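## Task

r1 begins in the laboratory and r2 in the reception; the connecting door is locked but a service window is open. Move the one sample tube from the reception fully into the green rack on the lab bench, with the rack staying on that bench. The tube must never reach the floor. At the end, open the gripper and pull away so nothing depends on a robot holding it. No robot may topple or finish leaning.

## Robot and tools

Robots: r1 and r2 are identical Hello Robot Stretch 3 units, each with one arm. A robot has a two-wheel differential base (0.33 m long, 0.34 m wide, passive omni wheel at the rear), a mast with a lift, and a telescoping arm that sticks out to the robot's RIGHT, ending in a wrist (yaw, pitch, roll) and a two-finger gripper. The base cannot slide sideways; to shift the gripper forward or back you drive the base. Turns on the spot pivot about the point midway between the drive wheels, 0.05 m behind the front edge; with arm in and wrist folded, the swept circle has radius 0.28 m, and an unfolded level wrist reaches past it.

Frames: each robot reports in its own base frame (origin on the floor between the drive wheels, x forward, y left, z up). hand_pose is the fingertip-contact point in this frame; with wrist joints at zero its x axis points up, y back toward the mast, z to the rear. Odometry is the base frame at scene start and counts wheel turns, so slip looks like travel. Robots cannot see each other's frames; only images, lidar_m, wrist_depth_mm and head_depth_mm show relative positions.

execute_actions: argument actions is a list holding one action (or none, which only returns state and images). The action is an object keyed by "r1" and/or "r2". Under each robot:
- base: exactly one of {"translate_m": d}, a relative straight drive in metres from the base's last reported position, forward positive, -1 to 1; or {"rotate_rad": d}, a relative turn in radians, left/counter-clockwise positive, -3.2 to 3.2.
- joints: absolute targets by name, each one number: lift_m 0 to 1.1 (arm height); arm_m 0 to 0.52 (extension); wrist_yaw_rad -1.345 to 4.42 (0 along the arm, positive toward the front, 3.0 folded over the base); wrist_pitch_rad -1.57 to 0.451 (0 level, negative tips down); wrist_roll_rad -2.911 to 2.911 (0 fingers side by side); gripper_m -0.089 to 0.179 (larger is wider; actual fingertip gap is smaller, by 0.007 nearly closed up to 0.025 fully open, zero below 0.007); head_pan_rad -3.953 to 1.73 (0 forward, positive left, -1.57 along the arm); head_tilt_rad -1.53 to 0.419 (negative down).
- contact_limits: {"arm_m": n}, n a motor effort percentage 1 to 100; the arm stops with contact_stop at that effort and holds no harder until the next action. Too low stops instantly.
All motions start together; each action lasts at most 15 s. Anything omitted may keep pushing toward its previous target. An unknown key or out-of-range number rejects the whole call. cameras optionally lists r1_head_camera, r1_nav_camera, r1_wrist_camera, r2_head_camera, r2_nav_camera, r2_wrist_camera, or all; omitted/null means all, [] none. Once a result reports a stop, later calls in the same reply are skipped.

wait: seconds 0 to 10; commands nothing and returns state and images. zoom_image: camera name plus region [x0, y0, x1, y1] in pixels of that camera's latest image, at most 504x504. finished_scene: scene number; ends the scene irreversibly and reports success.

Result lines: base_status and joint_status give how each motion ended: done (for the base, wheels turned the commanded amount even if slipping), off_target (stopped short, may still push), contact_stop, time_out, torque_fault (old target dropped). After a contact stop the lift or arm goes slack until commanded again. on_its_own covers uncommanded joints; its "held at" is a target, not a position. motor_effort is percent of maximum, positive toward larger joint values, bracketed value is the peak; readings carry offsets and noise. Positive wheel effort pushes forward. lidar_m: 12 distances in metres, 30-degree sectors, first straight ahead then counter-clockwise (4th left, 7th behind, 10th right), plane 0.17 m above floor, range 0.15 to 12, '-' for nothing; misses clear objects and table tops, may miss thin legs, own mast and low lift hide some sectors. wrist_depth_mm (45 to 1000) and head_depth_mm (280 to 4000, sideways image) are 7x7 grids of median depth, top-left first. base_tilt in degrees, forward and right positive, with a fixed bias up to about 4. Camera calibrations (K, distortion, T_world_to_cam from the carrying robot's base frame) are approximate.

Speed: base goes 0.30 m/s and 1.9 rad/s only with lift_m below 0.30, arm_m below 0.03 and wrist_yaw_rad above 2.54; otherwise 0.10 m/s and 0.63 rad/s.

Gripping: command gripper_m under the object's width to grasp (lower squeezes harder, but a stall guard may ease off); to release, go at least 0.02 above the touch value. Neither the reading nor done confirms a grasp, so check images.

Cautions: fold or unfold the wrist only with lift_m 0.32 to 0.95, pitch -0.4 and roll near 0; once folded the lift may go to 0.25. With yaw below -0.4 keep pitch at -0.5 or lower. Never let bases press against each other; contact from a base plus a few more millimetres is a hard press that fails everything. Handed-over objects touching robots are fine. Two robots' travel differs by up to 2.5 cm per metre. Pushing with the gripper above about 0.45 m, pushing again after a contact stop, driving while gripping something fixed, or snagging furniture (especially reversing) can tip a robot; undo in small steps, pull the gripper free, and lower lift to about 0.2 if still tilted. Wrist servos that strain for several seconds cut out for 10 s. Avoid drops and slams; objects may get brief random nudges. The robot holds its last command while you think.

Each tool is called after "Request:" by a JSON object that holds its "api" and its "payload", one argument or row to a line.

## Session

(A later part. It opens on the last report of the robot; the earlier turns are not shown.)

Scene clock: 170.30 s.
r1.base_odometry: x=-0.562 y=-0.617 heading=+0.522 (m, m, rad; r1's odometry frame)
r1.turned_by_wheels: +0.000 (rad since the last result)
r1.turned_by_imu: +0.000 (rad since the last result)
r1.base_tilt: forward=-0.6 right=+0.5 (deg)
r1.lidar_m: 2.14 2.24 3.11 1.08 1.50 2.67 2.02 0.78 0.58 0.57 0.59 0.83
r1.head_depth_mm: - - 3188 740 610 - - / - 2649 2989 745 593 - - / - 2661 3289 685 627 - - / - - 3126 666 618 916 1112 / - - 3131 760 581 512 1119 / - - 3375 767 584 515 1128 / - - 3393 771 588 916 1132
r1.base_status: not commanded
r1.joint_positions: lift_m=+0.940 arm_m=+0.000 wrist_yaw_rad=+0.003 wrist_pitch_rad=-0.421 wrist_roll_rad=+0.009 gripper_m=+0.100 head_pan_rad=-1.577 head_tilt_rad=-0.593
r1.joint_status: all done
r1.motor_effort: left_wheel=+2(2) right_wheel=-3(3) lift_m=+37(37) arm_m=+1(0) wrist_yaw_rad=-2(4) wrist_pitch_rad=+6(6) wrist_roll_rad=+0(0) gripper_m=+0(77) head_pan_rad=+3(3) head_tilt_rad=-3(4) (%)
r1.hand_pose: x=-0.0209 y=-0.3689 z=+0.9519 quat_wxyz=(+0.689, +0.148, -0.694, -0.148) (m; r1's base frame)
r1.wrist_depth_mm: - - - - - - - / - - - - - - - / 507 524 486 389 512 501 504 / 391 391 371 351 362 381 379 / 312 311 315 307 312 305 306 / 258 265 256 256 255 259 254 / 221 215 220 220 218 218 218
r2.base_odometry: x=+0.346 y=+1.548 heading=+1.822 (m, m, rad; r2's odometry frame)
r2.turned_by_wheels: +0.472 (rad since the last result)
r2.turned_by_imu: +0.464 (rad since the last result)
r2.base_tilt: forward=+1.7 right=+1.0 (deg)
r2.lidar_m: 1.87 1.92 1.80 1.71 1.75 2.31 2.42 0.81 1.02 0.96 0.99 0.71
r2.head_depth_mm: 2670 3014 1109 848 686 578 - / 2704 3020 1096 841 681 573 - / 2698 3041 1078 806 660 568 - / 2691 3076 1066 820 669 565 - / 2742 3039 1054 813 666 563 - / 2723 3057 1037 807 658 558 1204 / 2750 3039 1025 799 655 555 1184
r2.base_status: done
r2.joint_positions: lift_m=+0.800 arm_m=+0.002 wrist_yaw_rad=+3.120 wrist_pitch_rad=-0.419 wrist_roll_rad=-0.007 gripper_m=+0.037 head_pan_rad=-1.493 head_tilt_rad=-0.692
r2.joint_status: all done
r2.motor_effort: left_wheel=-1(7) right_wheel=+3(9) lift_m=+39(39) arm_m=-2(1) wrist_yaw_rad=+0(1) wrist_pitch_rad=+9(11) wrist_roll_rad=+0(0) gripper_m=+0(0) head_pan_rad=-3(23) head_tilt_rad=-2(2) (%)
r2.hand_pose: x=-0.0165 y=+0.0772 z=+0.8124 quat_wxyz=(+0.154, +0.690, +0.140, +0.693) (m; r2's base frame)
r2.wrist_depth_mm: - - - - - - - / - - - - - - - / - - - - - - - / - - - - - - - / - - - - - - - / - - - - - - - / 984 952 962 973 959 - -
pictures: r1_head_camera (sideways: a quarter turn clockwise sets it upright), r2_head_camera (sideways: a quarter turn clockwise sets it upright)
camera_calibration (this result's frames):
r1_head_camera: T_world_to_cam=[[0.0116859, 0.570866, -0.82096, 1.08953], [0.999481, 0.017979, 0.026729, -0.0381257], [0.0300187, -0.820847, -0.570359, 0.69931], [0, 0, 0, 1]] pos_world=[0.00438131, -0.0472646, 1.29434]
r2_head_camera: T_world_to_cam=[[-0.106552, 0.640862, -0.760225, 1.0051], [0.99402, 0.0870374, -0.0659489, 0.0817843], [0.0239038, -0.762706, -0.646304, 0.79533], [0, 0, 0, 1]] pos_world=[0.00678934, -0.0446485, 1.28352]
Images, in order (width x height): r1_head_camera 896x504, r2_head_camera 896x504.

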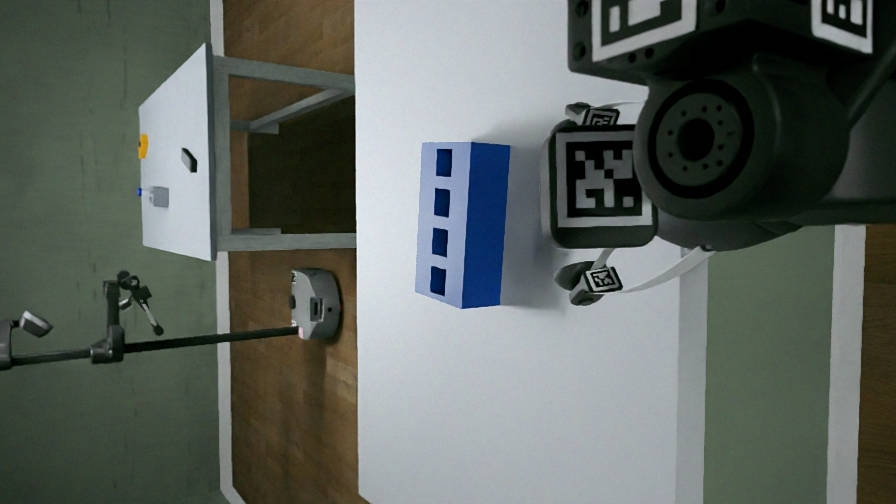

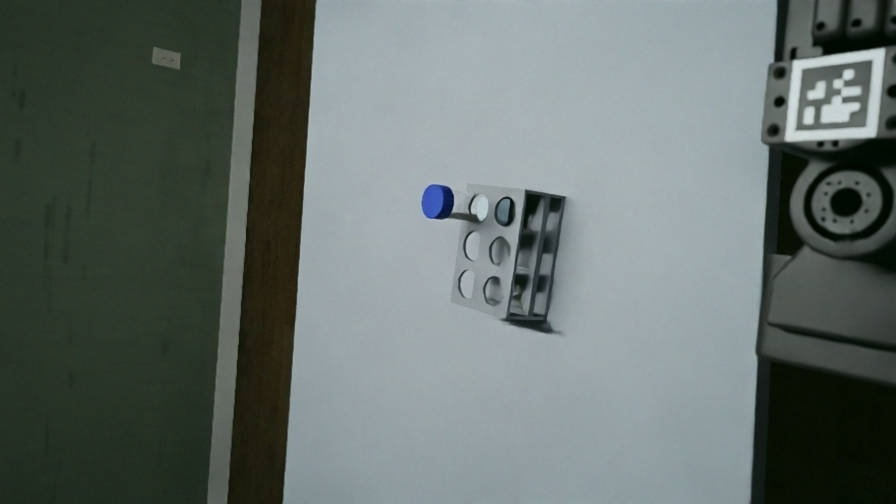

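Request:
{"api": "execute_actions", "payload": {
  "actions": [
    {"r2": {"joints": {"wrist_yaw_rad": 0.0, "gripper_m": 0.1}}}
  ],
  "cameras": ["r2_wrist_camera"]
}}

Request:
{"api": "execute_actions", "payload": {
  "actions": [
    {"r2": {"joints": {"wrist_pitch_rad": 0.0, "lift_m": 0.745, "arm_m": 0.04}}}
  ],
  "cameras": ["r2_head_camera", "r2_wrist_camera"]
}}

Scene clock: 183.77 s.
r1.base_odometry: x=-0.562 y=-0.617 heading=+0.522 (m, m, rad; r1's odometry frame)
r1.turned_by_wheels: +0.000 (rad since the last result)
r1.turned_by_imu: +0.000 (rad since the last result)
r1.base_tilt: forward=-0.6 right=+0.4 (deg)
r1.lidar_m: 2.14 2.24 3.12 1.08 1.51 2.67 2.03 0.78 0.58 0.57 0.59 0.83
r1.head_depth_mm: - - 3229 741 611 - - / - 2630 2985 746 592 - - / - 2687 3267 685 629 - - / - - 3128 667 619 914 1111 / - - 3111 759 582 513 1122 / - - 3370 765 584 515 1127 / - - 3377 770 587 914 1131
r1.base_status: not commanded
r1.joint_positions: lift_m=+0.940 arm_m=+0.000 wrist_yaw_rad=+0.003 wrist_pitch_rad=-0.421 wrist_roll_rad=+0.009 gripper_m=+0.100 head_pan_rad=-1.577 head_tilt_rad=-0.593
r1.joint_status: not commanded
r1.motor_effort: left_wheel=+2(2) right_wheel=-3(3) lift_m=+37(38) arm_m=+0(1) wrist_yaw_rad=-2(2) wrist_pitch_rad=+6(6) wrist_roll_rad=+0(0) gripper_m=+0(0) head_pan_rad=+3(2) head_tilt_rad=-3(4) (%)
r1.hand_pose: x=-0.0209 y=-0.3689 z=+0.9519 quat_wxyz=(+0.689, +0.148, -0.694, -0.148) (m; r1's base frame)
r1.wrist_depth_mm: - - - - - - - / - - - - - - - / 511 526 482 391 510 507 503 / 392 389 368 351 364 384 379 / 313 312 315 310 311 305 303 / 260 263 256 256 257 260 253 / 222 215 220 221 219 219 218
r2.base_odometry: x=+0.346 y=+1.548 heading=+1.822 (m, m, rad; r2's odometry frame)
r2.turned_by_wheels: +0.000 (rad since the last result)
r2.turned_by_imu: +0.001 (rad since the last result)
r2.base_tilt: forward=+1.7 right=+1.0 (deg)
r2.lidar_m: 1.87 1.92 1.80 1.71 1.76 2.30 2.43 0.81 1.01 0.96 0.99 0.71
r2.head_depth_mm: 2696 2991 1106 847 686 577 - / 2684 3013 1091 840 682 572 - / 2710 3036 1080 805 665 570 - / 2712 3015 1065 823 668 584 - / 2724 3050 1051 814 666 561 1196 / 2726 3053 1037 806 659 558 1192 / 2721 3047 1025 798 655 556 1185
r2.base_status: not commanded
r2.joint_positions: lift_m=+0.800 arm_m=+0.002 wrist_yaw_rad=+0.003 wrist_pitch_rad=-0.419 wrist_roll_rad=-0.007 gripper_m=+0.100 head_pan_rad=-1.493 head_tilt_rad=-0.692
r2.joint_status: all done
r2.motor_effort: left_wheel=-2(1) right_wheel=+3(3) lift_m=+39(39) arm_m=-1(1) wrist_yaw_rad=-2(2) wrist_pitch_rad=+9(9) wrist_roll_rad=+0(0) gripper_m=+0(83) head_pan_rad=-3(3) head_tilt_rad=-2(2) (%)
r2.hand_pose: x=-0.0209 y=-0.3714 z=+0.8124 quat_wxyz=(+0.695, +0.149, -0.689, -0.146) (m; r2's base frame)
r2.wrist_depth_mm: 598 653 674 666 - - - / 420 438 317 429 502 541 573 / 316 329 306 309 369 386 403 / 257 265 275 280 294 303 311 / 218 226 227 234 245 248 253 / 189 - 196 199 200 212 215 / - 168 171 174 176 180 184
pictures: r2_wrist_camera
camera_calibration (this result's frames):
r2_wrist_camera: T_world_to_cam=[[-0.998236, 0.0128448, 0.0579642, -0.0713046], [-0.0394379, 0.586328, -0.809113, 0.898264], [-0.044379, -0.809972, -0.584787, 0.33449], [0, 0, 0, 1]] pos_world=[-0.0209089, -0.254835, 0.926536]
Images, in order (width x height): r2_wrist_camera 644x364.

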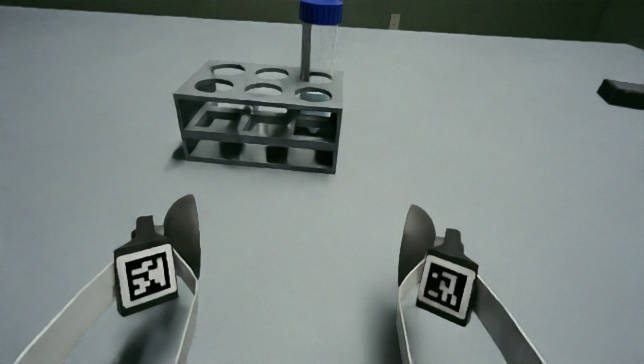

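Scene clock: 185.10 s.
r1.base_odometry: x=-0.562 y=-0.617 heading=+0.522 (m, m, rad; r1's odometry frame)
r1.turned_by_wheels: +0.000 (rad since the last result)
r1.turned_by_imu: +0.000 (rad since the last result)
r1.base_tilt: forward=-0.6 right=+0.6 (deg)
r1.lidar_m: 2.14 2.24 3.14 1.08 1.51 2.68 2.02 0.78 0.58 0.57 0.59 0.83
r1.head_depth_mm: - - 3202 742 611 - - / - 2648 2980 746 591 - - / - 2664 3303 685 628 - - / - - 3117 668 620 917 1112 / - - 3113 760 582 512 1121 / - - 3365 767 585 515 1129 / - - 3424 769 587 915 1131
r1.base_status: not commanded
r1.joint_positions: lift_m=+0.940 arm_m=+0.000 wrist_yaw_rad=+0.003 wrist_pitch_rad=-0.421 wrist_roll_rad=+0.009 gripper_m=+0.100 head_pan_rad=-1.577 head_tilt_rad=-0.593
r1.joint_status: not commanded
r1.motor_effort: left_wheel=+2(2) right_wheel=-3(3) lift_m=+38(37) arm_m=+0(0) wrist_yaw_rad=-2(2) wrist_pitch_rad=+6(6) wrist_roll_rad=+0(0) gripper_m=-1(0) head_pan_rad=+3(3) head_tilt_rad=-4(4) (%)
r1.hand_pose: x=-0.0209 y=-0.3689 z=+0.9519 quat_wxyz=(+0.689, +0.148, -0.694, -0.148) (m; r1's base frame)
r1.wrist_depth_mm: - - - - - - - / - - - - - - - / 508 523 487 386 501 508 507 / 391 392 370 353 365 382 381 / 312 313 317 310 314 306 304 / 260 262 257 258 256 260 254 / 222 214 220 219 220 218 217
r2.base_odometry: x=+0.346 y=+1.548 heading=+1.822 (m, m, rad; r2's odometry frame)
r2.turned_by_wheels: +0.000 (rad since the last result)
r2.turned_by_imu: +0.000 (rad since the last result)
r2.base_tilt: forward=+1.6 right=+1.1 (deg)
r2.lidar_m: 1.87 1.92 1.80 1.71 1.75 2.32 2.42 0.81 1.02 0.96 0.99 0.71
r2.head_depth_mm: 2696 3056 1107 847 687 578 - / 2709 3025 1089 839 680 584 - / 2715 3024 1077 804 657 584 - / 2723 3045 1066 822 654 577 1218 / 2743 3055 1050 814 664 562 1200 / 2722 3071 1041 806 660 557 1194 / 2720 3029 1026 799 654 554 1181
r2.base_status: not commanded
r2.joint_positions: lift_m=+0.745 arm_m=+0.040 wrist_yaw_rad=+0.002 wrist_pitch_rad=-0.023 wrist_roll_rad=-0.007 gripper_m=+0.100 head_pan_rad=-1.493 head_tilt_rad=-0.692
r2.joint_status: all done
r2.motor_effort: left_wheel=-1(2) right_wheel=+2(3) lift_m=+32(34) arm_m=+5(5) wrist_yaw_rad=-1(2) wrist_pitch_rad=+11(14) wrist_roll_rad=+0(0) gripper_m=+0(1) head_pan_rad=-3(3) head_tilt_rad=-2(3) (%)
r2.hand_pose: x=-0.0209 y=-0.4402 z=+0.8539 quat_wxyz=(+0.710, +0.009, -0.704, -0.007) (m; r2's base frame)
r2.wrist_depth_mm: - - - - - - - / - - - - - - - / - - - - - - - / 554 574 620 591 712 756 830 / 361 395 268 278 442 436 453 / 270 - 254 253 291 318 320 / - 219 223 228 232 239 248
pictures: r2_head_camera (sideways: a quarter turn clockwise sets it upright), r2_wrist_camera
camera_calibration (this result's frames):
r2_head_camera: T_world_to_cam=[[-0.106544, 0.640864, -0.760225, 1.0051], [0.994021, 0.087025, -0.0659489, 0.0817843], [0.0238943, -0.762706, -0.646304, 0.79533], [0, 0, 0, 1]] pos_world=[0.00678878, -0.0446485, 1.28352]
r2_wrist_camera: T_world_to_cam=[[-0.998283, 0.0343256, 0.0474631, -0.0544017], [-0.0383863, 0.228669, -0.972747, 0.954559], [-0.0442434, -0.972899, -0.226959, -0.0742662], [0, 0, 0, 1]] pos_world=[-0.0209522, -0.288664, 0.914271]
Images, in order (width x height): r2_head_camera 896x504, r2_wrist_camera 644x364.

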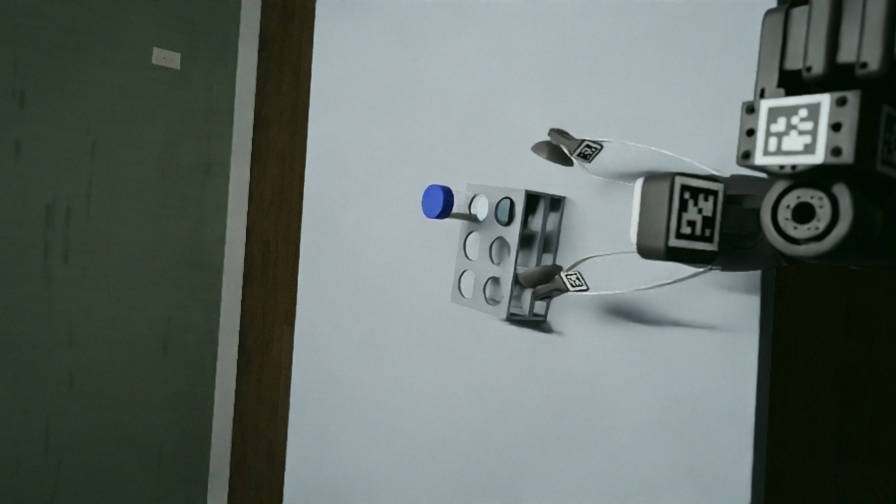

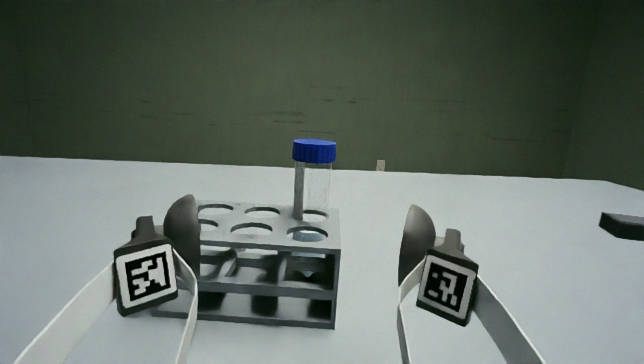

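Request:
{"api": "execute_actions", "payload": {
  "actions": [
    {"r2": {"joints": {"arm_m": 0.12}}}
  ],
  "cameras": ["r2_head_camera", "r2_wrist_camera"]
}}

Scene clock: 204.67 s.
r1.base_odometry: x=-0.562 y=-0.617 heading=+0.522 (m, m, rad; r1's odometry frame)
r1.turned_by_wheels: +0.000 (rad since the last result)
r1.turned_by_imu: +0.000 (rad since the last result)
r1.base_tilt: forward=-0.5 right=+0.5 (deg)
r1.lidar_m: 2.14 2.24 3.10 1.08 1.51 2.68 2.02 0.78 0.58 0.57 0.59 0.83
r1.head_depth_mm: - - 3194 742 610 - - / - 2625 2953 745 592 - - / - 2674 3292 684 628 - - / - - 3129 666 620 914 1114 / - - 3123 760 582 513 1122 / - - 3390 765 584 515 1124 / - - 3383 770 588 913 1129
r1.base_status: not commanded
r1.joint_positions: lift_m=+0.940 arm_m=+0.000 wrist_yaw_rad=+0.003 wrist_pitch_rad=-0.421 wrist_roll_rad=+0.009 gripper_m=+0.100 head_pan_rad=-1.577 head_tilt_rad=-0.593
r1.joint_status: not commanded
r1.motor_effort: left_wheel=+3(2) right_wheel=-3(3) lift_m=+37(37) arm_m=+0(0) wrist_yaw_rad=-2(2) wrist_pitch_rad=+6(6) wrist_roll_rad=+0(0) gripper_m=+0(1) head_pan_rad=+4(4) head_tilt_rad=-4(4) (%)
r1.hand_pose: x=-0.0209 y=-0.3689 z=+0.9519 quat_wxyz=(+0.689, +0.148, -0.694, -0.148) (m; r1's base frame)
r1.wrist_depth_mm: - - - - - - - / - - - - - - - / 511 524 490 386 503 506 512 / 391 387 370 349 365 379 380 / 311 312 318 309 313 304 303 / 259 262 258 256 255 259 252 / 221 215 221 219 218 219 218
r2.base_odometry: x=+0.346 y=+1.548 heading=+1.822 (m, m, rad; r2's odometry frame)
r2.turned_by_wheels: +0.000 (rad since the last result)
r2.turned_by_imu: +0.001 (rad since the last result)
r2.base_tilt: forward=+1.6 right=+1.0 (deg)
r2.lidar_m: 1.88 1.92 1.80 1.71 1.75 2.32 2.43 0.80 1.01 0.96 0.99 0.71
r2.head_depth_mm: 2697 3071 1109 846 688 - - / 2713 3036 1089 838 696 - 1176 / 2736 3051 1079 820 687 - 1188 / 2716 3058 1065 835 671 564 1205 / 2711 3029 1050 814 663 561 1191 / 2744 3081 1034 805 660 559 1194 / 2739 3033 1028 797 654 555 1180
r2.base_status: not commanded
r2.joint_positions: lift_m=+0.745 arm_m=+0.120 wrist_yaw_rad=+0.002 wrist_pitch_rad=-0.022 wrist_roll_rad=-0.007 gripper_m=+0.100 head_pan_rad=-1.493 head_tilt_rad=-0.692
r2.joint_status: all done
r2.motor_effort: left_wheel=-1(1) right_wheel=+3(3) lift_m=+32(32) arm_m=+5(5) wrist_yaw_rad=-1(2) wrist_pitch_rad=+11(11) wrist_roll_rad=+0(0) gripper_m=+0(0) head_pan_rad=-3(2) head_tilt_rad=-3(3) (%)
r2.hand_pose: x=-0.0209 y=-0.5203 z=+0.8541 quat_wxyz=(+0.710, +0.009, -0.704, -0.007) (m; r2's base frame)
r2.wrist_depth_mm: - - - - - - - / - - - - - - - / - - - - - - - / 555 585 635 531 715 - - / 362 402 391 395 449 443 469 / 268 - 184 197 290 320 319 / - 180 177 184 234 239 244
pictures: r2_head_camera (sideways: a quarter turn clockwise sets it upright), r2_wrist_camera
camera_calibration (this result's frames):
r2_head_camera: T_world_to_cam=[[-0.106519, 0.640868, -0.760225, 1.0051], [0.994024, 0.0869853, -0.0659489, 0.0817842], [0.0238638, -0.762707, -0.646304, 0.79533], [0, 0, 0, 1]] pos_world=[0.006787, -0.0446485, 1.28352]
r2_wrist_camera: T_world_to_cam=[[-0.998274, 0.0346201, 0.0474447, -0.0515613], [-0.0383233, 0.228191, -0.972862, 0.972829], [-0.044507, -0.973001, -0.22647, -0.152564], [0, 0, 0, 1]] pos_world=[-0.0209804, -0.36865, 0.914323]
Images, in order (width x height): r2_head_camera 896x504, r2_wrist_camera 644x364.

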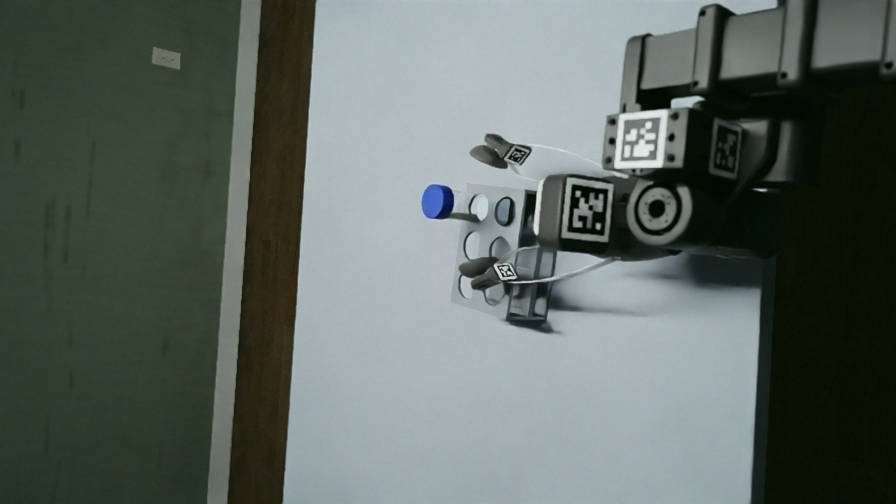

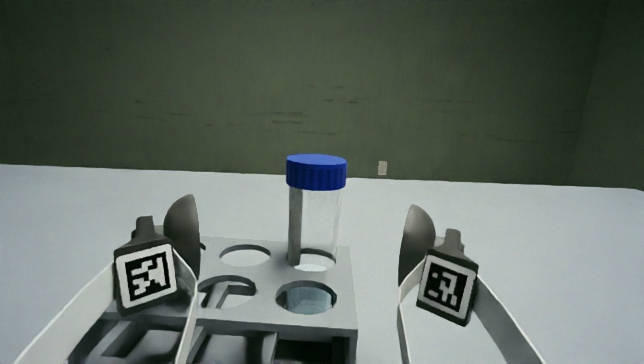

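Request:
{"api": "execute_actions", "payload": {
  "actions": [
    {"r2": {"joints": {"arm_m": 0.164, "wrist_yaw_rad": -0.02}}}
  ],
  "cameras": ["r2_head_camera", "r2_wrist_camera"]
}}

Scene clock: 212.83 s.
r1.base_odometry: x=-0.562 y=-0.617 heading=+0.522 (m, m, rad; r1's odometry frame)
r1.turned_by_wheels: +0.000 (rad since the last result)
r1.turned_by_imu: +0.000 (rad since the last result)
r1.base_tilt: forward=-0.6 right=+0.5 (deg)
r1.lidar_m: 2.14 2.25 3.11 1.08 1.51 2.67 2.02 0.78 0.58 0.57 0.59 0.83
r1.head_depth_mm: - - 3229 742 610 - - / - 2635 3000 746 593 - - / - 2694 3279 687 628 - - / - - 3127 667 618 915 1111 / - - 3151 760 583 512 1124 / - - 3396 766 586 515 1128 / - - 3412 773 587 916 1132
r1.base_status: not commanded
r1.joint_positions: lift_m=+0.940 arm_m=+0.000 wrist_yaw_rad=+0.003 wrist_pitch_rad=-0.421 wrist_roll_rad=+0.009 gripper_m=+0.100 head_pan_rad=-1.577 head_tilt_rad=-0.593
r1.joint_status: not commanded
r1.motor_effort: left_wheel=+2(2) right_wheel=-3(3) lift_m=+37(38) arm_m=+0(0) wrist_yaw_rad=-3(2) wrist_pitch_rad=+6(6) wrist_roll_rad=+0(0) gripper_m=+1(1) head_pan_rad=+3(4) head_tilt_rad=-4(4) (%)
r1.hand_pose: x=-0.0209 y=-0.3689 z=+0.9519 quat_wxyz=(+0.689, +0.148, -0.694, -0.148) (m; r1's base frame)
r1.wrist_depth_mm: - - - - - - - / - - - - - - - / 509 523 487 388 508 505 504 / 391 388 368 350 365 384 378 / 310 312 315 309 314 305 301 / 259 263 257 257 256 260 253 / 222 215 221 220 218 218 217
r2.base_odometry: x=+0.346 y=+1.548 heading=+1.822 (m, m, rad; r2's odometry frame)
r2.turned_by_wheels: +0.000 (rad since the last result)
r2.turned_by_imu: +0.001 (rad since the last result)
r2.base_tilt: forward=+1.7 right=+1.0 (deg)
r2.lidar_m: 1.87 1.92 1.79 1.71 1.75 2.31 2.42 0.81 1.01 0.96 0.99 0.71
r2.head_depth_mm: 2669 3005 1106 848 704 591 - / 2672 3029 1094 838 719 - 1195 / 2690 3027 1081 831 - 534 1188 / 2721 3066 1064 846 669 553 1204 / 2712 3066 1053 814 665 561 1197 / 2736 3077 1038 806 660 558 1191 / 2743 3014 1025 799 653 555 1189
r2.base_status: not commanded
r2.joint_positions: lift_m=+0.745 arm_m=+0.164 wrist_yaw_rad=-0.018 wrist_pitch_rad=-0.022 wrist_roll_rad=-0.007 gripper_m=+0.100 head_pan_rad=-1.493 head_tilt_rad=-0.692
r2.joint_status: all done
r2.motor_effort: left_wheel=-1(1) right_wheel=+2(2) lift_m=+32(32) arm_m=+5(5) wrist_yaw_rad=-2(2) wrist_pitch_rad=+11(11) wrist_roll_rad=+0(0) gripper_m=+0(0) head_pan_rad=-3(3) head_tilt_rad=-3(2) (%)
r2.hand_pose: x=-0.0260 y=-0.5642 z=+0.8541 quat_wxyz=(+0.710, +0.002, -0.704, -0.014) (m; r2's base frame)
r2.wrist_depth_mm: - - - - - - - / - - - - - - - / - - - - - - - / 555 584 621 157 - - - / 363 398 386 371 448 441 458 / 270 - 183 266 287 314 319 / - 140 142 151 233 238 246
pictures: r2_head_camera (sideways: a quarter turn clockwise sets it upright), r2_wrist_camera
camera_calibration (this result's frames):
r2_head_camera: T_world_to_cam=[[-0.106517, 0.640868, -0.760225, 1.0051], [0.994025, 0.0869828, -0.0659489, 0.0817842], [0.0238619, -0.762707, -0.646304, 0.79533], [0, 0, 0, 1]] pos_world=[0.00678689, -0.0446485, 1.28352]
r2_wrist_camera: T_world_to_cam=[[-0.9974, 0.0542485, 0.0474436, -0.0439609], [-0.0338286, 0.228868, -0.972869, 0.983182], [-0.0636351, -0.971945, -0.226438, -0.195489], [0, 0, 0, 1]] pos_world=[-0.0230269, -0.412639, 0.914327]
Images, in order (width x height): r2_head_camera 896x504, r2_wrist_camera 644x364.

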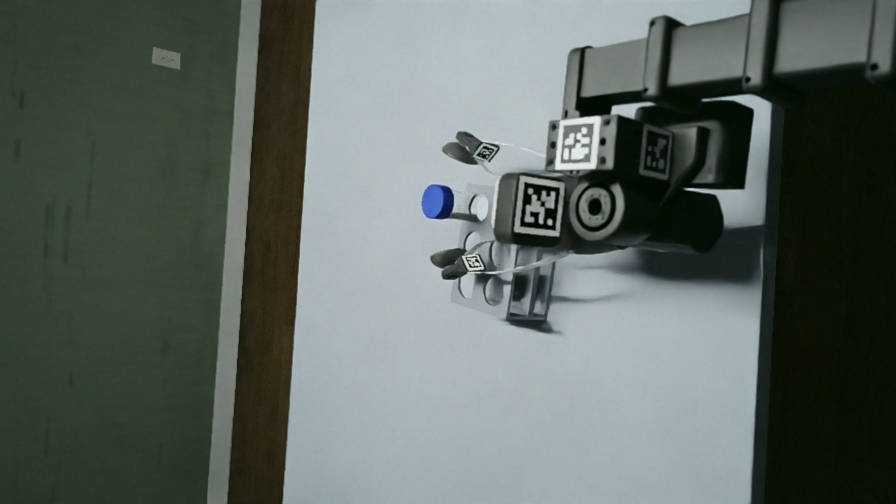

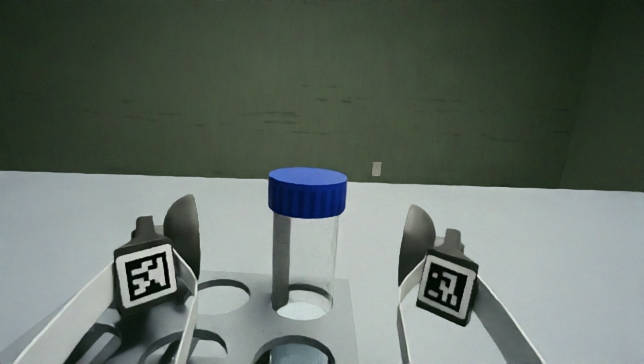

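Request:
{"api": "execute_actions", "payload": {
  "actions": [
    {"r2": {"joints": {"gripper_m": 0.01}}}
  ],
  "cameras": ["r2_head_camera", "r2_wrist_camera"]
}}

Scene clock: 217.00 s.
r1.base_odometry: x=-0.562 y=-0.617 heading=+0.522 (m, m, rad; r1's odometry frame)
r1.turned_by_wheels: +0.000 (rad since the last result)
r1.turned_by_imu: +0.000 (rad since the last result)
r1.base_tilt: forward=-0.7 right=+0.5 (deg)
r1.lidar_m: 2.14 2.24 3.13 1.08 1.51 2.67 2.02 0.78 0.59 0.57 0.59 0.83
r1.head_depth_mm: - - 3209 743 610 - - / - 2639 3010 745 592 - - / - 2678 3296 686 630 - - / - - 3112 666 620 918 1114 / - - 3138 760 582 513 1123 / - - 3353 767 584 515 1126 / - - 3443 771 587 917 1129
r1.base_status: not commanded
r1.joint_positions: lift_m=+0.940 arm_m=+0.000 wrist_yaw_rad=+0.003 wrist_pitch_rad=-0.421 wrist_roll_rad=+0.009 gripper_m=+0.100 head_pan_rad=-1.577 head_tilt_rad=-0.593
r1.joint_status: not commanded
r1.motor_effort: left_wheel=+3(2) right_wheel=-3(3) lift_m=+37(37) arm_m=+0(0) wrist_yaw_rad=-2(2) wrist_pitch_rad=+6(6) wrist_roll_rad=+0(0) gripper_m=+0(1) head_pan_rad=+4(2) head_tilt_rad=-4(4) (%)
r1.hand_pose: x=-0.0209 y=-0.3689 z=+0.9519 quat_wxyz=(+0.689, +0.148, -0.694, -0.148) (m; r1's base frame)
r1.wrist_depth_mm: - - - - - - - / - - - - - - - / 512 525 489 392 513 513 504 / 393 387 367 351 367 379 378 / 312 312 316 309 311 305 305 / 258 263 257 256 256 259 254 / 223 216 221 219 220 218 217
r2.base_odometry: x=+0.346 y=+1.548 heading=+1.822 (m, m, rad; r2's odometry frame)
r2.turned_by_wheels: +0.000 (rad since the last result)
r2.turned_by_imu: +0.001 (rad since the last result)
r2.base_tilt: forward=+1.7 right=+1.1 (deg)
r2.lidar_m: 1.87 1.92 1.80 1.70 1.75 2.32 2.42 0.81 1.02 0.96 0.99 0.71
r2.head_depth_mm: 2700 3022 1106 846 705 592 - / 2703 3061 1090 838 721 - 1195 / 2698 3058 1078 832 - 534 1191 / 2737 3080 1064 849 667 553 1199 / 2697 3069 1050 815 664 561 1197 / 2736 3063 1041 805 661 558 1190 / 2717 3026 1023 796 654 553 1184
r2.base_status: not commanded
r2.joint_positions: lift_m=+0.745 arm_m=+0.164 wrist_yaw_rad=-0.018 wrist_pitch_rad=-0.022 wrist_roll_rad=-0.007 gripper_m=+0.010 head_pan_rad=-1.493 head_tilt_rad=-0.692
r2.joint_status: all done
r2.motor_effort: left_wheel=-1(2) right_wheel=+3(3) lift_m=+32(32) arm_m=+5(5) wrist_yaw_rad=-1(2) wrist_pitch_rad=+11(11) wrist_roll_rad=+0(0) gripper_m=-8(84) head_pan_rad=-3(3) head_tilt_rad=-2(3) (%)
r2.hand_pose: x=-0.0261 y=-0.5642 z=+0.8541 quat_wxyz=(+0.710, +0.002, -0.704, -0.015) (m; r2's base frame)
r2.wrist_depth_mm: - - - - - - - / - - - - - - - / - - - - - - - / 553 588 604 153 - - - / 360 375 409 349 429 442 454 / 265 184 - 178 313 308 323 / 142 146 142 151 230 240 247
pictures: r2_head_camera (sideways: a quarter turn clockwise sets it upright), r2_wrist_camera
camera_calibration (this result's frames):
r2_head_camera: T_world_to_cam=[[-0.106517, 0.640868, -0.760225, 1.0051], [0.994025, 0.0869828, -0.0659489, 0.0817842], [0.0238619, -0.762707, -0.646304, 0.79533], [0, 0, 0, 1]] pos_world=[0.00678689, -0.0446485, 1.28352]
r2_wrist_camera: T_world_to_cam=[[-0.997376, 0.0546847, 0.0474441, -0.0438262], [-0.033729, 0.228883, -0.972869, 0.983188], [-0.0640602, -0.971917, -0.226438, -0.19549], [0, 0, 0, 1]] pos_world=[-0.0230724, -0.412639, 0.914326]
Images, in order (width x height): r2_head_camera 896x504, r2_wrist_camera 644x364.

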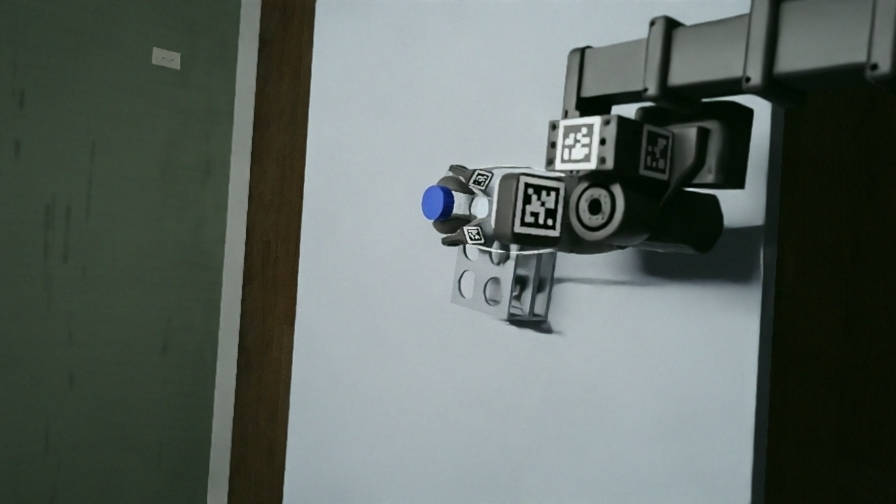

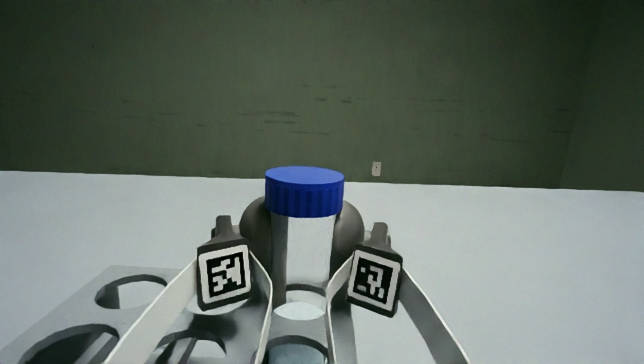

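Request:
{"api": "execute_actions", "payload": {
  "actions": [
    {"r1": {"base": {"translate_m": 0.077}}, "r2": {"joints": {"gripper_m": -0.02, "lift_m": 0.83}}}
  ],
  "cameras": ["r2_head_camera", "r2_wrist_camera", "r1_head_camera"]
}}

Scene clock: 256.10 s.
r1.base_odometry: x=-0.496 y=-0.579 heading=+0.522 (m, m, rad; r1's odometry frame)
r1.turned_by_wheels: +0.000 (rad since the last result)
r1.turned_by_imu: +0.000 (rad since the last result)
r1.base_tilt: forward=-0.6 right=+0.5 (deg)
r1.lidar_m: 2.06 2.16 3.01 1.08 1.73 2.76 2.02 0.79 0.58 0.57 0.60 0.83
r1.head_depth_mm: - - 3018 741 612 - - / - 2617 3182 683 593 - - / - 2681 3269 664 629 - - / - - 3042 753 619 919 1120 / - - 3174 760 582 513 1120 / - - 3365 765 584 910 1124 / - - 3375 770 587 918 1127
r1.base_status: done
r1.joint_positions: lift_m=+0.940 arm_m=+0.000 wrist_yaw_rad=+0.003 wrist_pitch_rad=-0.421 wrist_roll_rad=+0.009 gripper_m=+0.100 head_pan_rad=-1.577 head_tilt_rad=-0.593
r1.joint_status: not commanded
r1.motor_effort: left_wheel=+2(7) right_wheel=-3(4) lift_m=+37(38) arm_m=+0(0) wrist_yaw_rad=-1(2) wrist_pitch_rad=+6(5) wrist_roll_rad=+0(0) gripper_m=+1(1) head_pan_rad=+4(4) head_tilt_rad=-3(5) (%)
r1.hand_pose: x=-0.0210 y=-0.3689 z=+0.9519 quat_wxyz=(+0.689, +0.148, -0.694, -0.148) (m; r1's base frame)
r1.wrist_depth_mm: - - - - - - - / 441 - - - - - - / 443 525 515 412 385 507 506 / 393 387 388 365 348 381 382 / 312 311 316 309 312 308 302 / 259 262 256 257 255 258 253 / 221 214 220 220 219 218 216
r2.base_odometry: x=+0.346 y=+1.548 heading=+1.822 (m, m, rad; r2's odometry frame)
r2.turned_by_wheels: +0.000 (rad since the last result)
r2.turned_by_imu: +0.001 (rad since the last result)
r2.base_tilt: forward=+1.6 right=+1.1 (deg)
r2.lidar_m: 1.87 1.92 1.79 1.70 1.75 2.31 2.42 0.80 1.01 0.96 0.99 0.71
r2.head_depth_mm: 2676 3015 1110 879 - - 1175 / 2706 3024 1094 898 - 560 1192 / 2708 3051 1080 - - 561 1190 / 2684 3038 1071 822 669 565 1199 / 2737 3069 1051 815 664 562 1197 / 2724 3054 1035 807 659 558 1192 / 2718 3045 1024 801 655 554 1182
r2.base_status: not commanded
r2.joint_positions: lift_m=+0.830 arm_m=+0.164 wrist_yaw_rad=-0.018 wrist_pitch_rad=-0.022 wrist_roll_rad=-0.007 gripper_m=-0.019 head_pan_rad=-1.493 head_tilt_rad=-0.692
r2.joint_status: all done
r2.motor_effort: left_wheel=-1(2) right_wheel=+3(3) lift_m=+39(39) arm_m=+4(5) wrist_yaw_rad=-1(1) wrist_pitch_rad=+11(11) wrist_roll_rad=+0(0) gripper_m=-17(94) head_pan_rad=-3(3) head_tilt_rad=-3(2) (%)
r2.hand_pose: x=-0.0261 y=-0.5642 z=+0.9388 quat_wxyz=(+0.710, +0.002, -0.704, -0.015) (m; r2's base frame)
r2.wrist_depth_mm: - - - - - - - / - - - - - - - / - - - - - - - / - - - 154 - - - / 564 573 649 543 651 687 718 / 421 425 - 426 476 483 503 / 332 336 348 166 354 367 379
pictures: r1_head_camera (sideways: a quarter turn clockwise sets it upright), r2_head_camera (sideways: a quarter turn clockwise sets it upright), r2_wrist_camera
camera_calibration (this result's frames):
r1_head_camera: T_world_to_cam=[[0.0116859, 0.570866, -0.82096, 1.08953], [0.999481, 0.0179791, 0.026729, -0.0381257], [0.0300188, -0.820846, -0.570359, 0.69931], [0, 0, 0, 1]] pos_world=[0.00438132, -0.0472646, 1.29434]
r2_head_camera: T_world_to_cam=[[-0.106517, 0.640868, -0.760225, 1.0051], [0.994025, 0.0869828, -0.0659489, 0.0817842], [0.0238619, -0.762707, -0.646304, 0.79533], [0, 0, 0, 1]] pos_world=[0.00678689, -0.0446485, 1.28352]
r2_wrist_camera: T_world_to_cam=[[-0.997376, 0.0546825, 0.0474436, -0.0478484], [-0.0337291, 0.228883, -0.972869, 1.06567], [-0.0640579, -0.971917, -0.226438, -0.176299], [0, 0, 0, 1]] pos_world=[-0.0230722, -0.412646, 0.999107]
Images, in order (width x height): r1_head_camera 896x504, r2_head_camera 896x504, r2_wrist_camera 644x364.

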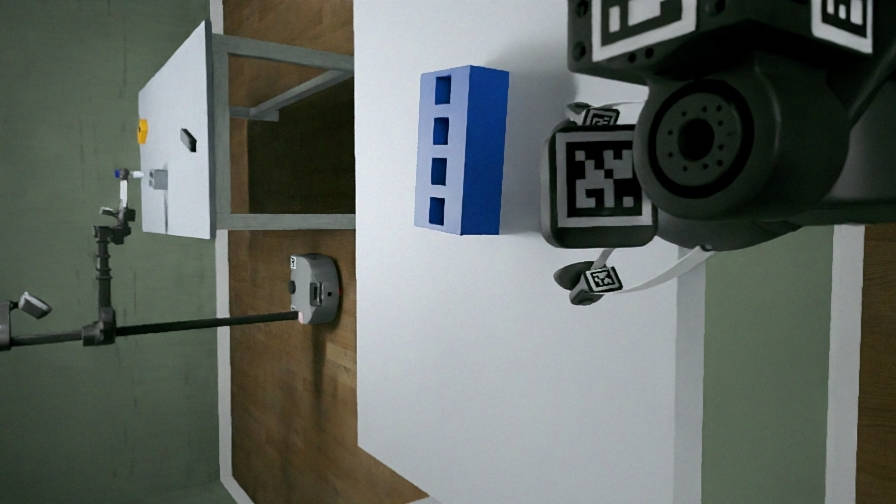

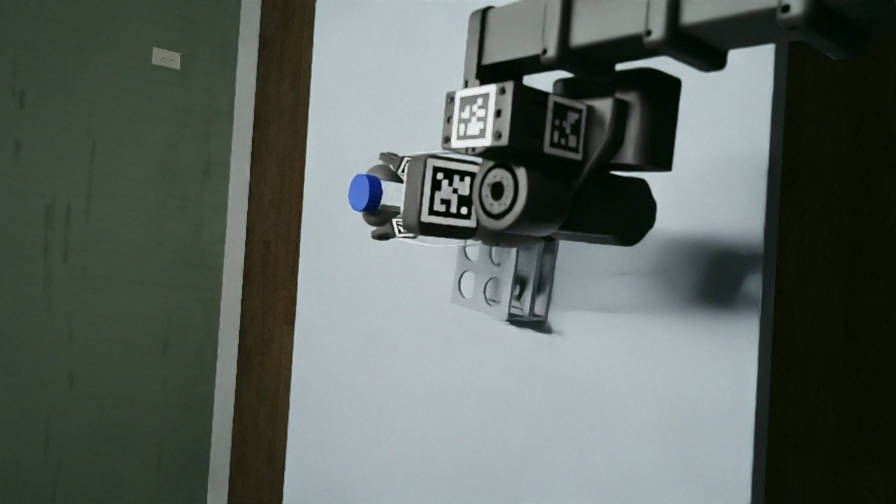

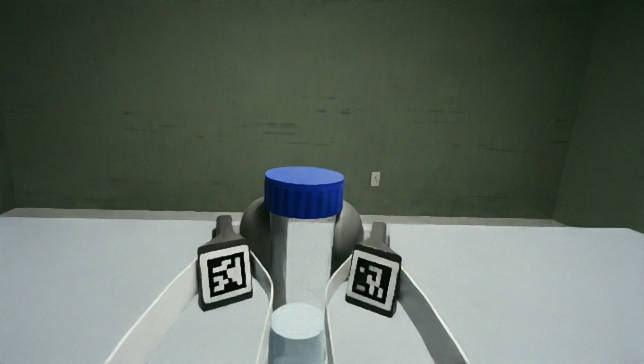

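Request:
{"api": "execute_actions", "payload": {
  "actions": [
    {"r2": {"base": {"translate_m": -1.0}, "joints": {"lift_m": 0.93, "arm_m": 0.0, "head_pan_rad": -2.6, "head_tilt_rad": -0.5}}}
  ],
  "cameras": ["r2_nav_camera", "r2_wrist_camera"]
}}

Request:
{"api": "execute_actions", "payload": {
  "actions": [
    {"r2": {"base": {"translate_m": -0.9}, "joints": {"head_pan_rad": -2.35, "head_tilt_rad": -0.45}}}
  ],
  "cameras": ["r2_head_camera", "r2_nav_camera", "r2_wrist_camera"]
}}

Scene clock: 274.43 s.
r1.base_odometry: x=-0.496 y=-0.579 heading=+0.522 (m, m, rad; r1's odometry frame)
r1.turned_by_wheels: +0.000 (rad since the last result)
r1.turned_by_imu: +0.000 (rad since the last result)
r1.base_tilt: forward=-0.6 right=+0.5 (deg)
r1.lidar_m: 2.07 2.17 3.00 1.07 1.73 2.75 2.03 0.79 0.59 0.57 0.59 0.83
r1.head_depth_mm: - - 3038 741 610 - - / - 2650 3235 683 592 - - / - 2691 3289 665 628 - - / - - 3121 753 618 920 1121 / - - 3341 759 583 513 1121 / - - 3187 766 584 911 1127 / - - 3398 770 588 919 1129
r1.base_status: not commanded
r1.joint_positions: lift_m=+0.940 arm_m=+0.000 wrist_yaw_rad=+0.003 wrist_pitch_rad=-0.421 wrist_roll_rad=+0.009 gripper_m=+0.100 head_pan_rad=-1.577 head_tilt_rad=-0.593
r1.joint_status: not commanded
r1.motor_effort: left_wheel=+2(2) right_wheel=-4(4) lift_m=+37(38) arm_m=+0(0) wrist_yaw_rad=-2(2) wrist_pitch_rad=+6(6) wrist_roll_rad=+0(0) gripper_m=+1(2) head_pan_rad=+3(3) head_tilt_rad=-4(3) (%)
r1.hand_pose: x=-0.0210 y=-0.3689 z=+0.9519 quat_wxyz=(+0.689, +0.148, -0.694, -0.148) (m; r1's base frame)
r1.wrist_depth_mm: - - - - - - - / 440 - - - - - - / 445 527 521 415 383 503 501 / 390 390 386 363 349 382 381 / 314 310 317 308 313 303 304 / 260 263 257 257 256 259 254 / 222 215 220 219 219 218 217
r2.base_odometry: x=+0.595 y=+0.579 heading=+1.822 (m, m, rad; r2's odometry frame)
r2.turned_by_wheels: +0.000 (rad since the last result)
r2.turned_by_imu: -0.004 (rad since the last result)
r2.base_tilt: forward=+1.7 right=+1.0 (deg)
r2.lidar_m: 1.67 2.49 1.74 1.64 1.67 1.48 1.43 1.47 1.93 1.04 0.43 1.37
r2.head_depth_mm: - 3273 1412 1518 1672 1638 1358 / - 3737 1497 1613 1769 1613 1375 / - - 1540 1708 1856 1604 1405 / - - 1644 1812 1939 1597 - / 1527 1666 1732 1935 1983 1632 - / 1543 1688 1866 2075 1955 - - / 1620 1799 1997 2234 1954 - -
r2.base_status: done
r2.joint_positions: lift_m=+0.930 arm_m=+0.002 wrist_yaw_rad=-0.019 wrist_pitch_rad=-0.022 wrist_roll_rad=-0.007 gripper_m=-0.019 head_pan_rad=-2.593 head_tilt_rad=-0.507
r2.joint_status: all done
joint sent to its limit — the command would take r2.arm_m past its lower limit, so that joint was sent only as far as its limit.
r2.motor_effort: left_wheel=-1(4) right_wheel=+2(2) lift_m=+39(39) arm_m=-6(5) wrist_yaw_rad=-1(2) wrist_pitch_rad=+11(11) wrist_roll_rad=+0(0) gripper_m=-17(16) head_pan_rad=-3(31) head_tilt_rad=+3(17) (%)
r2.hand_pose: x=-0.0262 y=-0.4030 z=+1.0388 quat_wxyz=(+0.710, +0.002, -0.704, -0.015) (m; r2's base frame)
r2.wrist_depth_mm: - - - - - - - / - - - - - - - / - - - - - - - / - - - 154 - - - / 787 827 - - - - - / 582 632 - - - - - / 474 524 - 167 - - -
pictures: r2_nav_camera (sideways: a quarter turn counterclockwise sets it upright), r2_wrist_camera
camera_calibration (this result's frames):
r2_nav_camera: T_world_to_cam=[[-0.422153, -0.23952, 0.874309, -1.09397], [-0.495766, 0.868455, -0.00146067, 0.0625588], [-0.758948, -0.43407, -0.485367, 0.588337], [0, 0, 0, 1]] pos_world=[0.0157093, -0.0609777, 1.24212]
r2_wrist_camera: T_world_to_cam=[[-0.997351, 0.0551409, 0.0474437, -0.06134], [-0.0336239, 0.228899, -0.972869, 1.12607], [-0.0645047, -0.971887, -0.226438, 0.00301983], [0, 0, 0, 1]] pos_world=[-0.02312, -0.251438, 1.09911]
Images, in order (width x height): r2_nav_camera 672x504, r2_wrist_camera 644x364.

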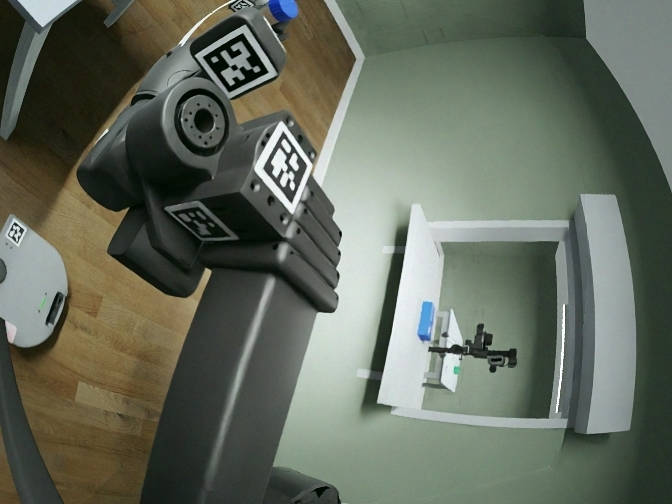

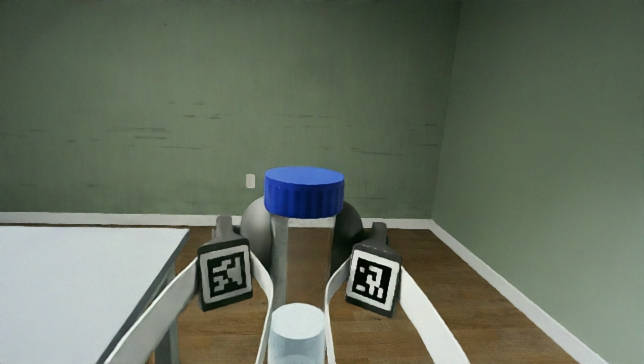

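Scene clock: 284.40 s.
r1.base_odometry: x=-0.496 y=-0.579 heading=+0.522 (m, m, rad; r1's odometry frame)
r1.turned_by_wheels: +0.000 (rad since the last result)
r1.turned_by_imu: +0.000 (rad since the last result)
r1.base_tilt: forward=-0.6 right=+0.5 (deg)
r1.lidar_m: 2.06 2.16 3.00 1.08 1.73 2.75 2.03 0.79 0.59 0.57 0.59 0.83
r1.head_depth_mm: - - 3040 742 612 - - / - 2640 3161 683 594 - - / - 2664 3286 664 629 - - / - - 3143 755 620 920 1118 / - - 3297 760 582 514 1121 / - 1122 3342 765 585 911 1124 / - - 3428 771 587 919 1130
r1.base_status: not commanded
r1.joint_positions: lift_m=+0.940 arm_m=+0.000 wrist_yaw_rad=+0.003 wrist_pitch_rad=-0.421 wrist_roll_rad=+0.009 gripper_m=+0.100 head_pan_rad=-1.577 head_tilt_rad=-0.593
r1.joint_status: not commanded
r1.motor_effort: left_wheel=+2(2) right_wheel=-4(3) lift_m=+37(37) arm_m=+0(1) wrist_yaw_rad=-2(2) wrist_pitch_rad=+6(6) wrist_roll_rad=+0(0) gripper_m=+1(0) head_pan_rad=+3(3) head_tilt_rad=-3(5) (%)
r1.hand_pose: x=-0.0210 y=-0.3689 z=+0.9519 quat_wxyz=(+0.689, +0.148, -0.694, -0.148) (m; r1's base frame)
r1.wrist_depth_mm: - - - - - - - / 440 - - - - - - / 441 522 519 413 383 514 503 / 395 392 389 361 349 381 377 / 313 312 314 307 315 306 303 / 259 263 256 256 256 259 254 / 221 214 220 220 219 218 218
r2.base_odometry: x=+0.819 y=-0.292 heading=+1.822 (m, m, rad; r2's odometry frame)
r2.turned_by_wheels: +0.000 (rad since the last result)
r2.turned_by_imu: -0.004 (rad since the last result)
r2.base_tilt: forward=+1.7 right=+1.1 (deg)
r2.lidar_m: 2.55 2.43 1.67 1.60 0.79 0.57 0.54 0.55 0.73 1.71 3.19 1.19
r2.head_depth_mm: - 1278 1399 1493 721 562 692 / - - - 986 714 558 477 / - - - 978 708 553 - / - - - 854 700 587 - / 3924 - - 902 693 - - / 3492 3783 - 941 687 - - / 3210 1081 1157 929 738 1367 -
r2.base_status: done
r2.joint_positions: lift_m=+0.930 arm_m=+0.002 wrist_yaw_rad=-0.019 wrist_pitch_rad=-0.022 wrist_roll_rad=-0.007 gripper_m=-0.019 head_pan_rad=-2.357 head_tilt_rad=-0.458
r2.joint_status: all done
r2.motor_effort: left_wheel=+0(6) right_wheel=+1(2) lift_m=+39(39) arm_m=-6(6) wrist_yaw_rad=-1(1) wrist_pitch_rad=+11(11) wrist_roll_rad=+0(0) gripper_m=-17(18) head_pan_rad=+2(16) head_tilt_rad=+4(9) (%)
r2.hand_pose: x=-0.0262 y=-0.4030 z=+1.0388 quat_wxyz=(+0.710, +0.002, -0.704, -0.015) (m; r2's base frame)
r2.wrist_depth_mm: - - - - - 782 - / - - - - - 805 - / - - - - - 846 - / - - - 154 - 863 - / - - - - 750 655 706 / - - - - - 478 489 / - - - 167 - 426 374
pictures: r2_head_camera (sideways: a quarter turn clockwise sets it upright), r2_nav_camera (sideways: a quarter turn counterclockwise sets it upright), r2_wrist_camera
camera_calibration (this result's frames):
r2_head_camera: T_world_to_cam=[[0.281082, 0.360181, -0.889529, 1.17133], [0.700533, -0.71053, -0.0663408, 0.084105], [-0.655932, -0.604497, -0.452036, 0.546729], [0, 0, 0, 1]] pos_world=[-0.0295413, -0.0316356, 1.29465]
r2_nav_camera: T_world_to_cam=[[-0.323654, -0.300634, 0.897144, -1.12436], [-0.684927, 0.728606, -0.00293797, 0.0656361], [-0.652781, -0.615429, -0.441729, 0.530907], [0, 0, 0, 1]] pos_world=[0.0276198, -0.0591067, 1.24342]
r2_wrist_camera: T_world_to_cam=[[-0.997351, 0.055141, 0.0474437, -0.0613401], [-0.033624, 0.228899, -0.972869, 1.12607], [-0.0645048, -0.971887, -0.226438, 0.00301976], [0, 0, 0, 1]] pos_world=[-0.02312, -0.251438, 1.09911]
Images, in order (width x height): r2_head_camera 896x504, r2_nav_camera 672x504, r2_wrist_camera 644x364.

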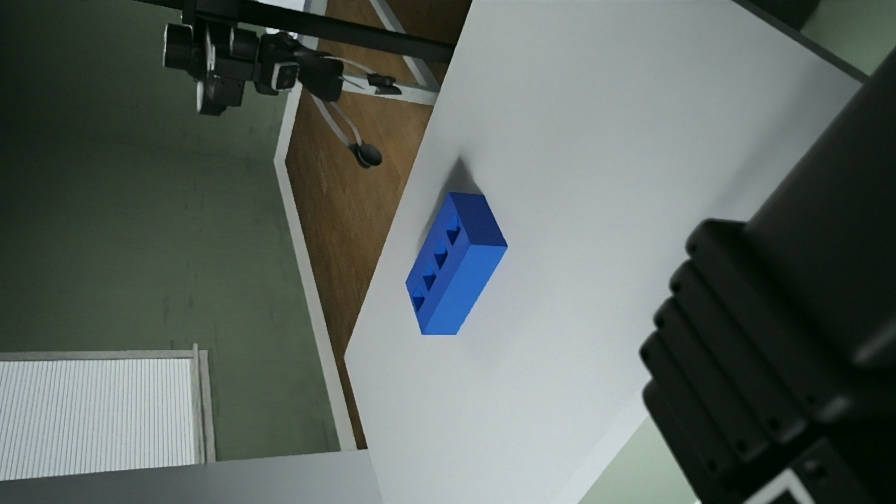

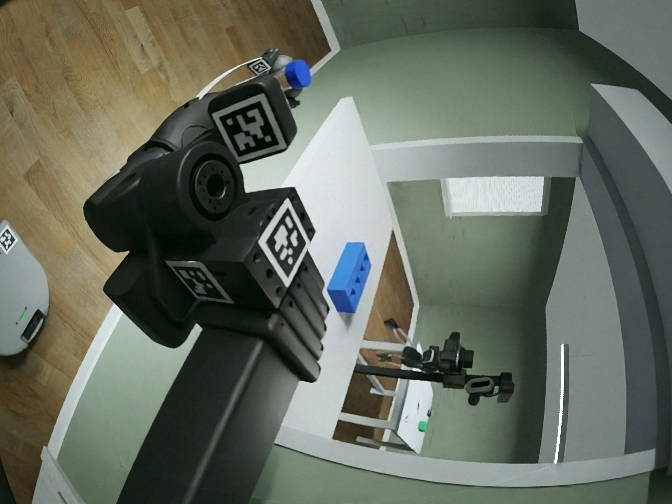

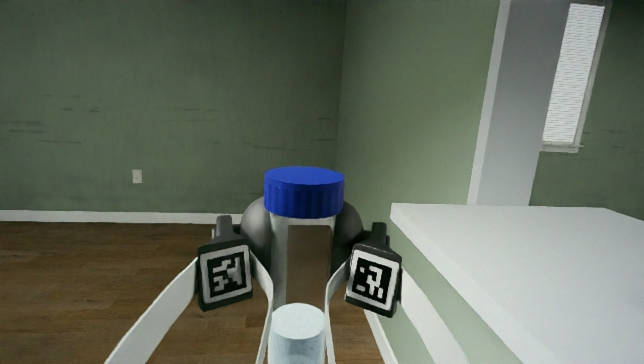

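Request:
{"api": "zoom_image", "payload": {
  "camera": "r2_head_camera",
  "region": [380, 170, 540, 350]
}}

Region (380, 170, 540, 350) of r2_head_camera's 896x504 image, scaled by 2.800, with more detail than that image has.

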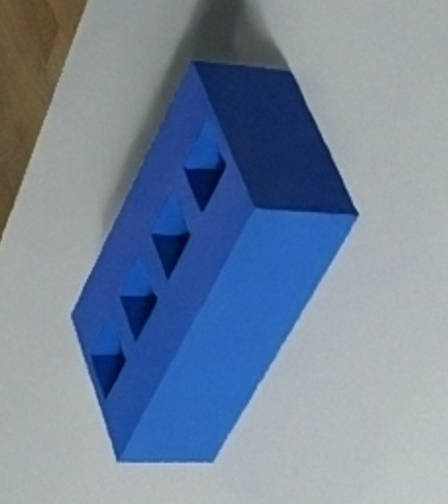

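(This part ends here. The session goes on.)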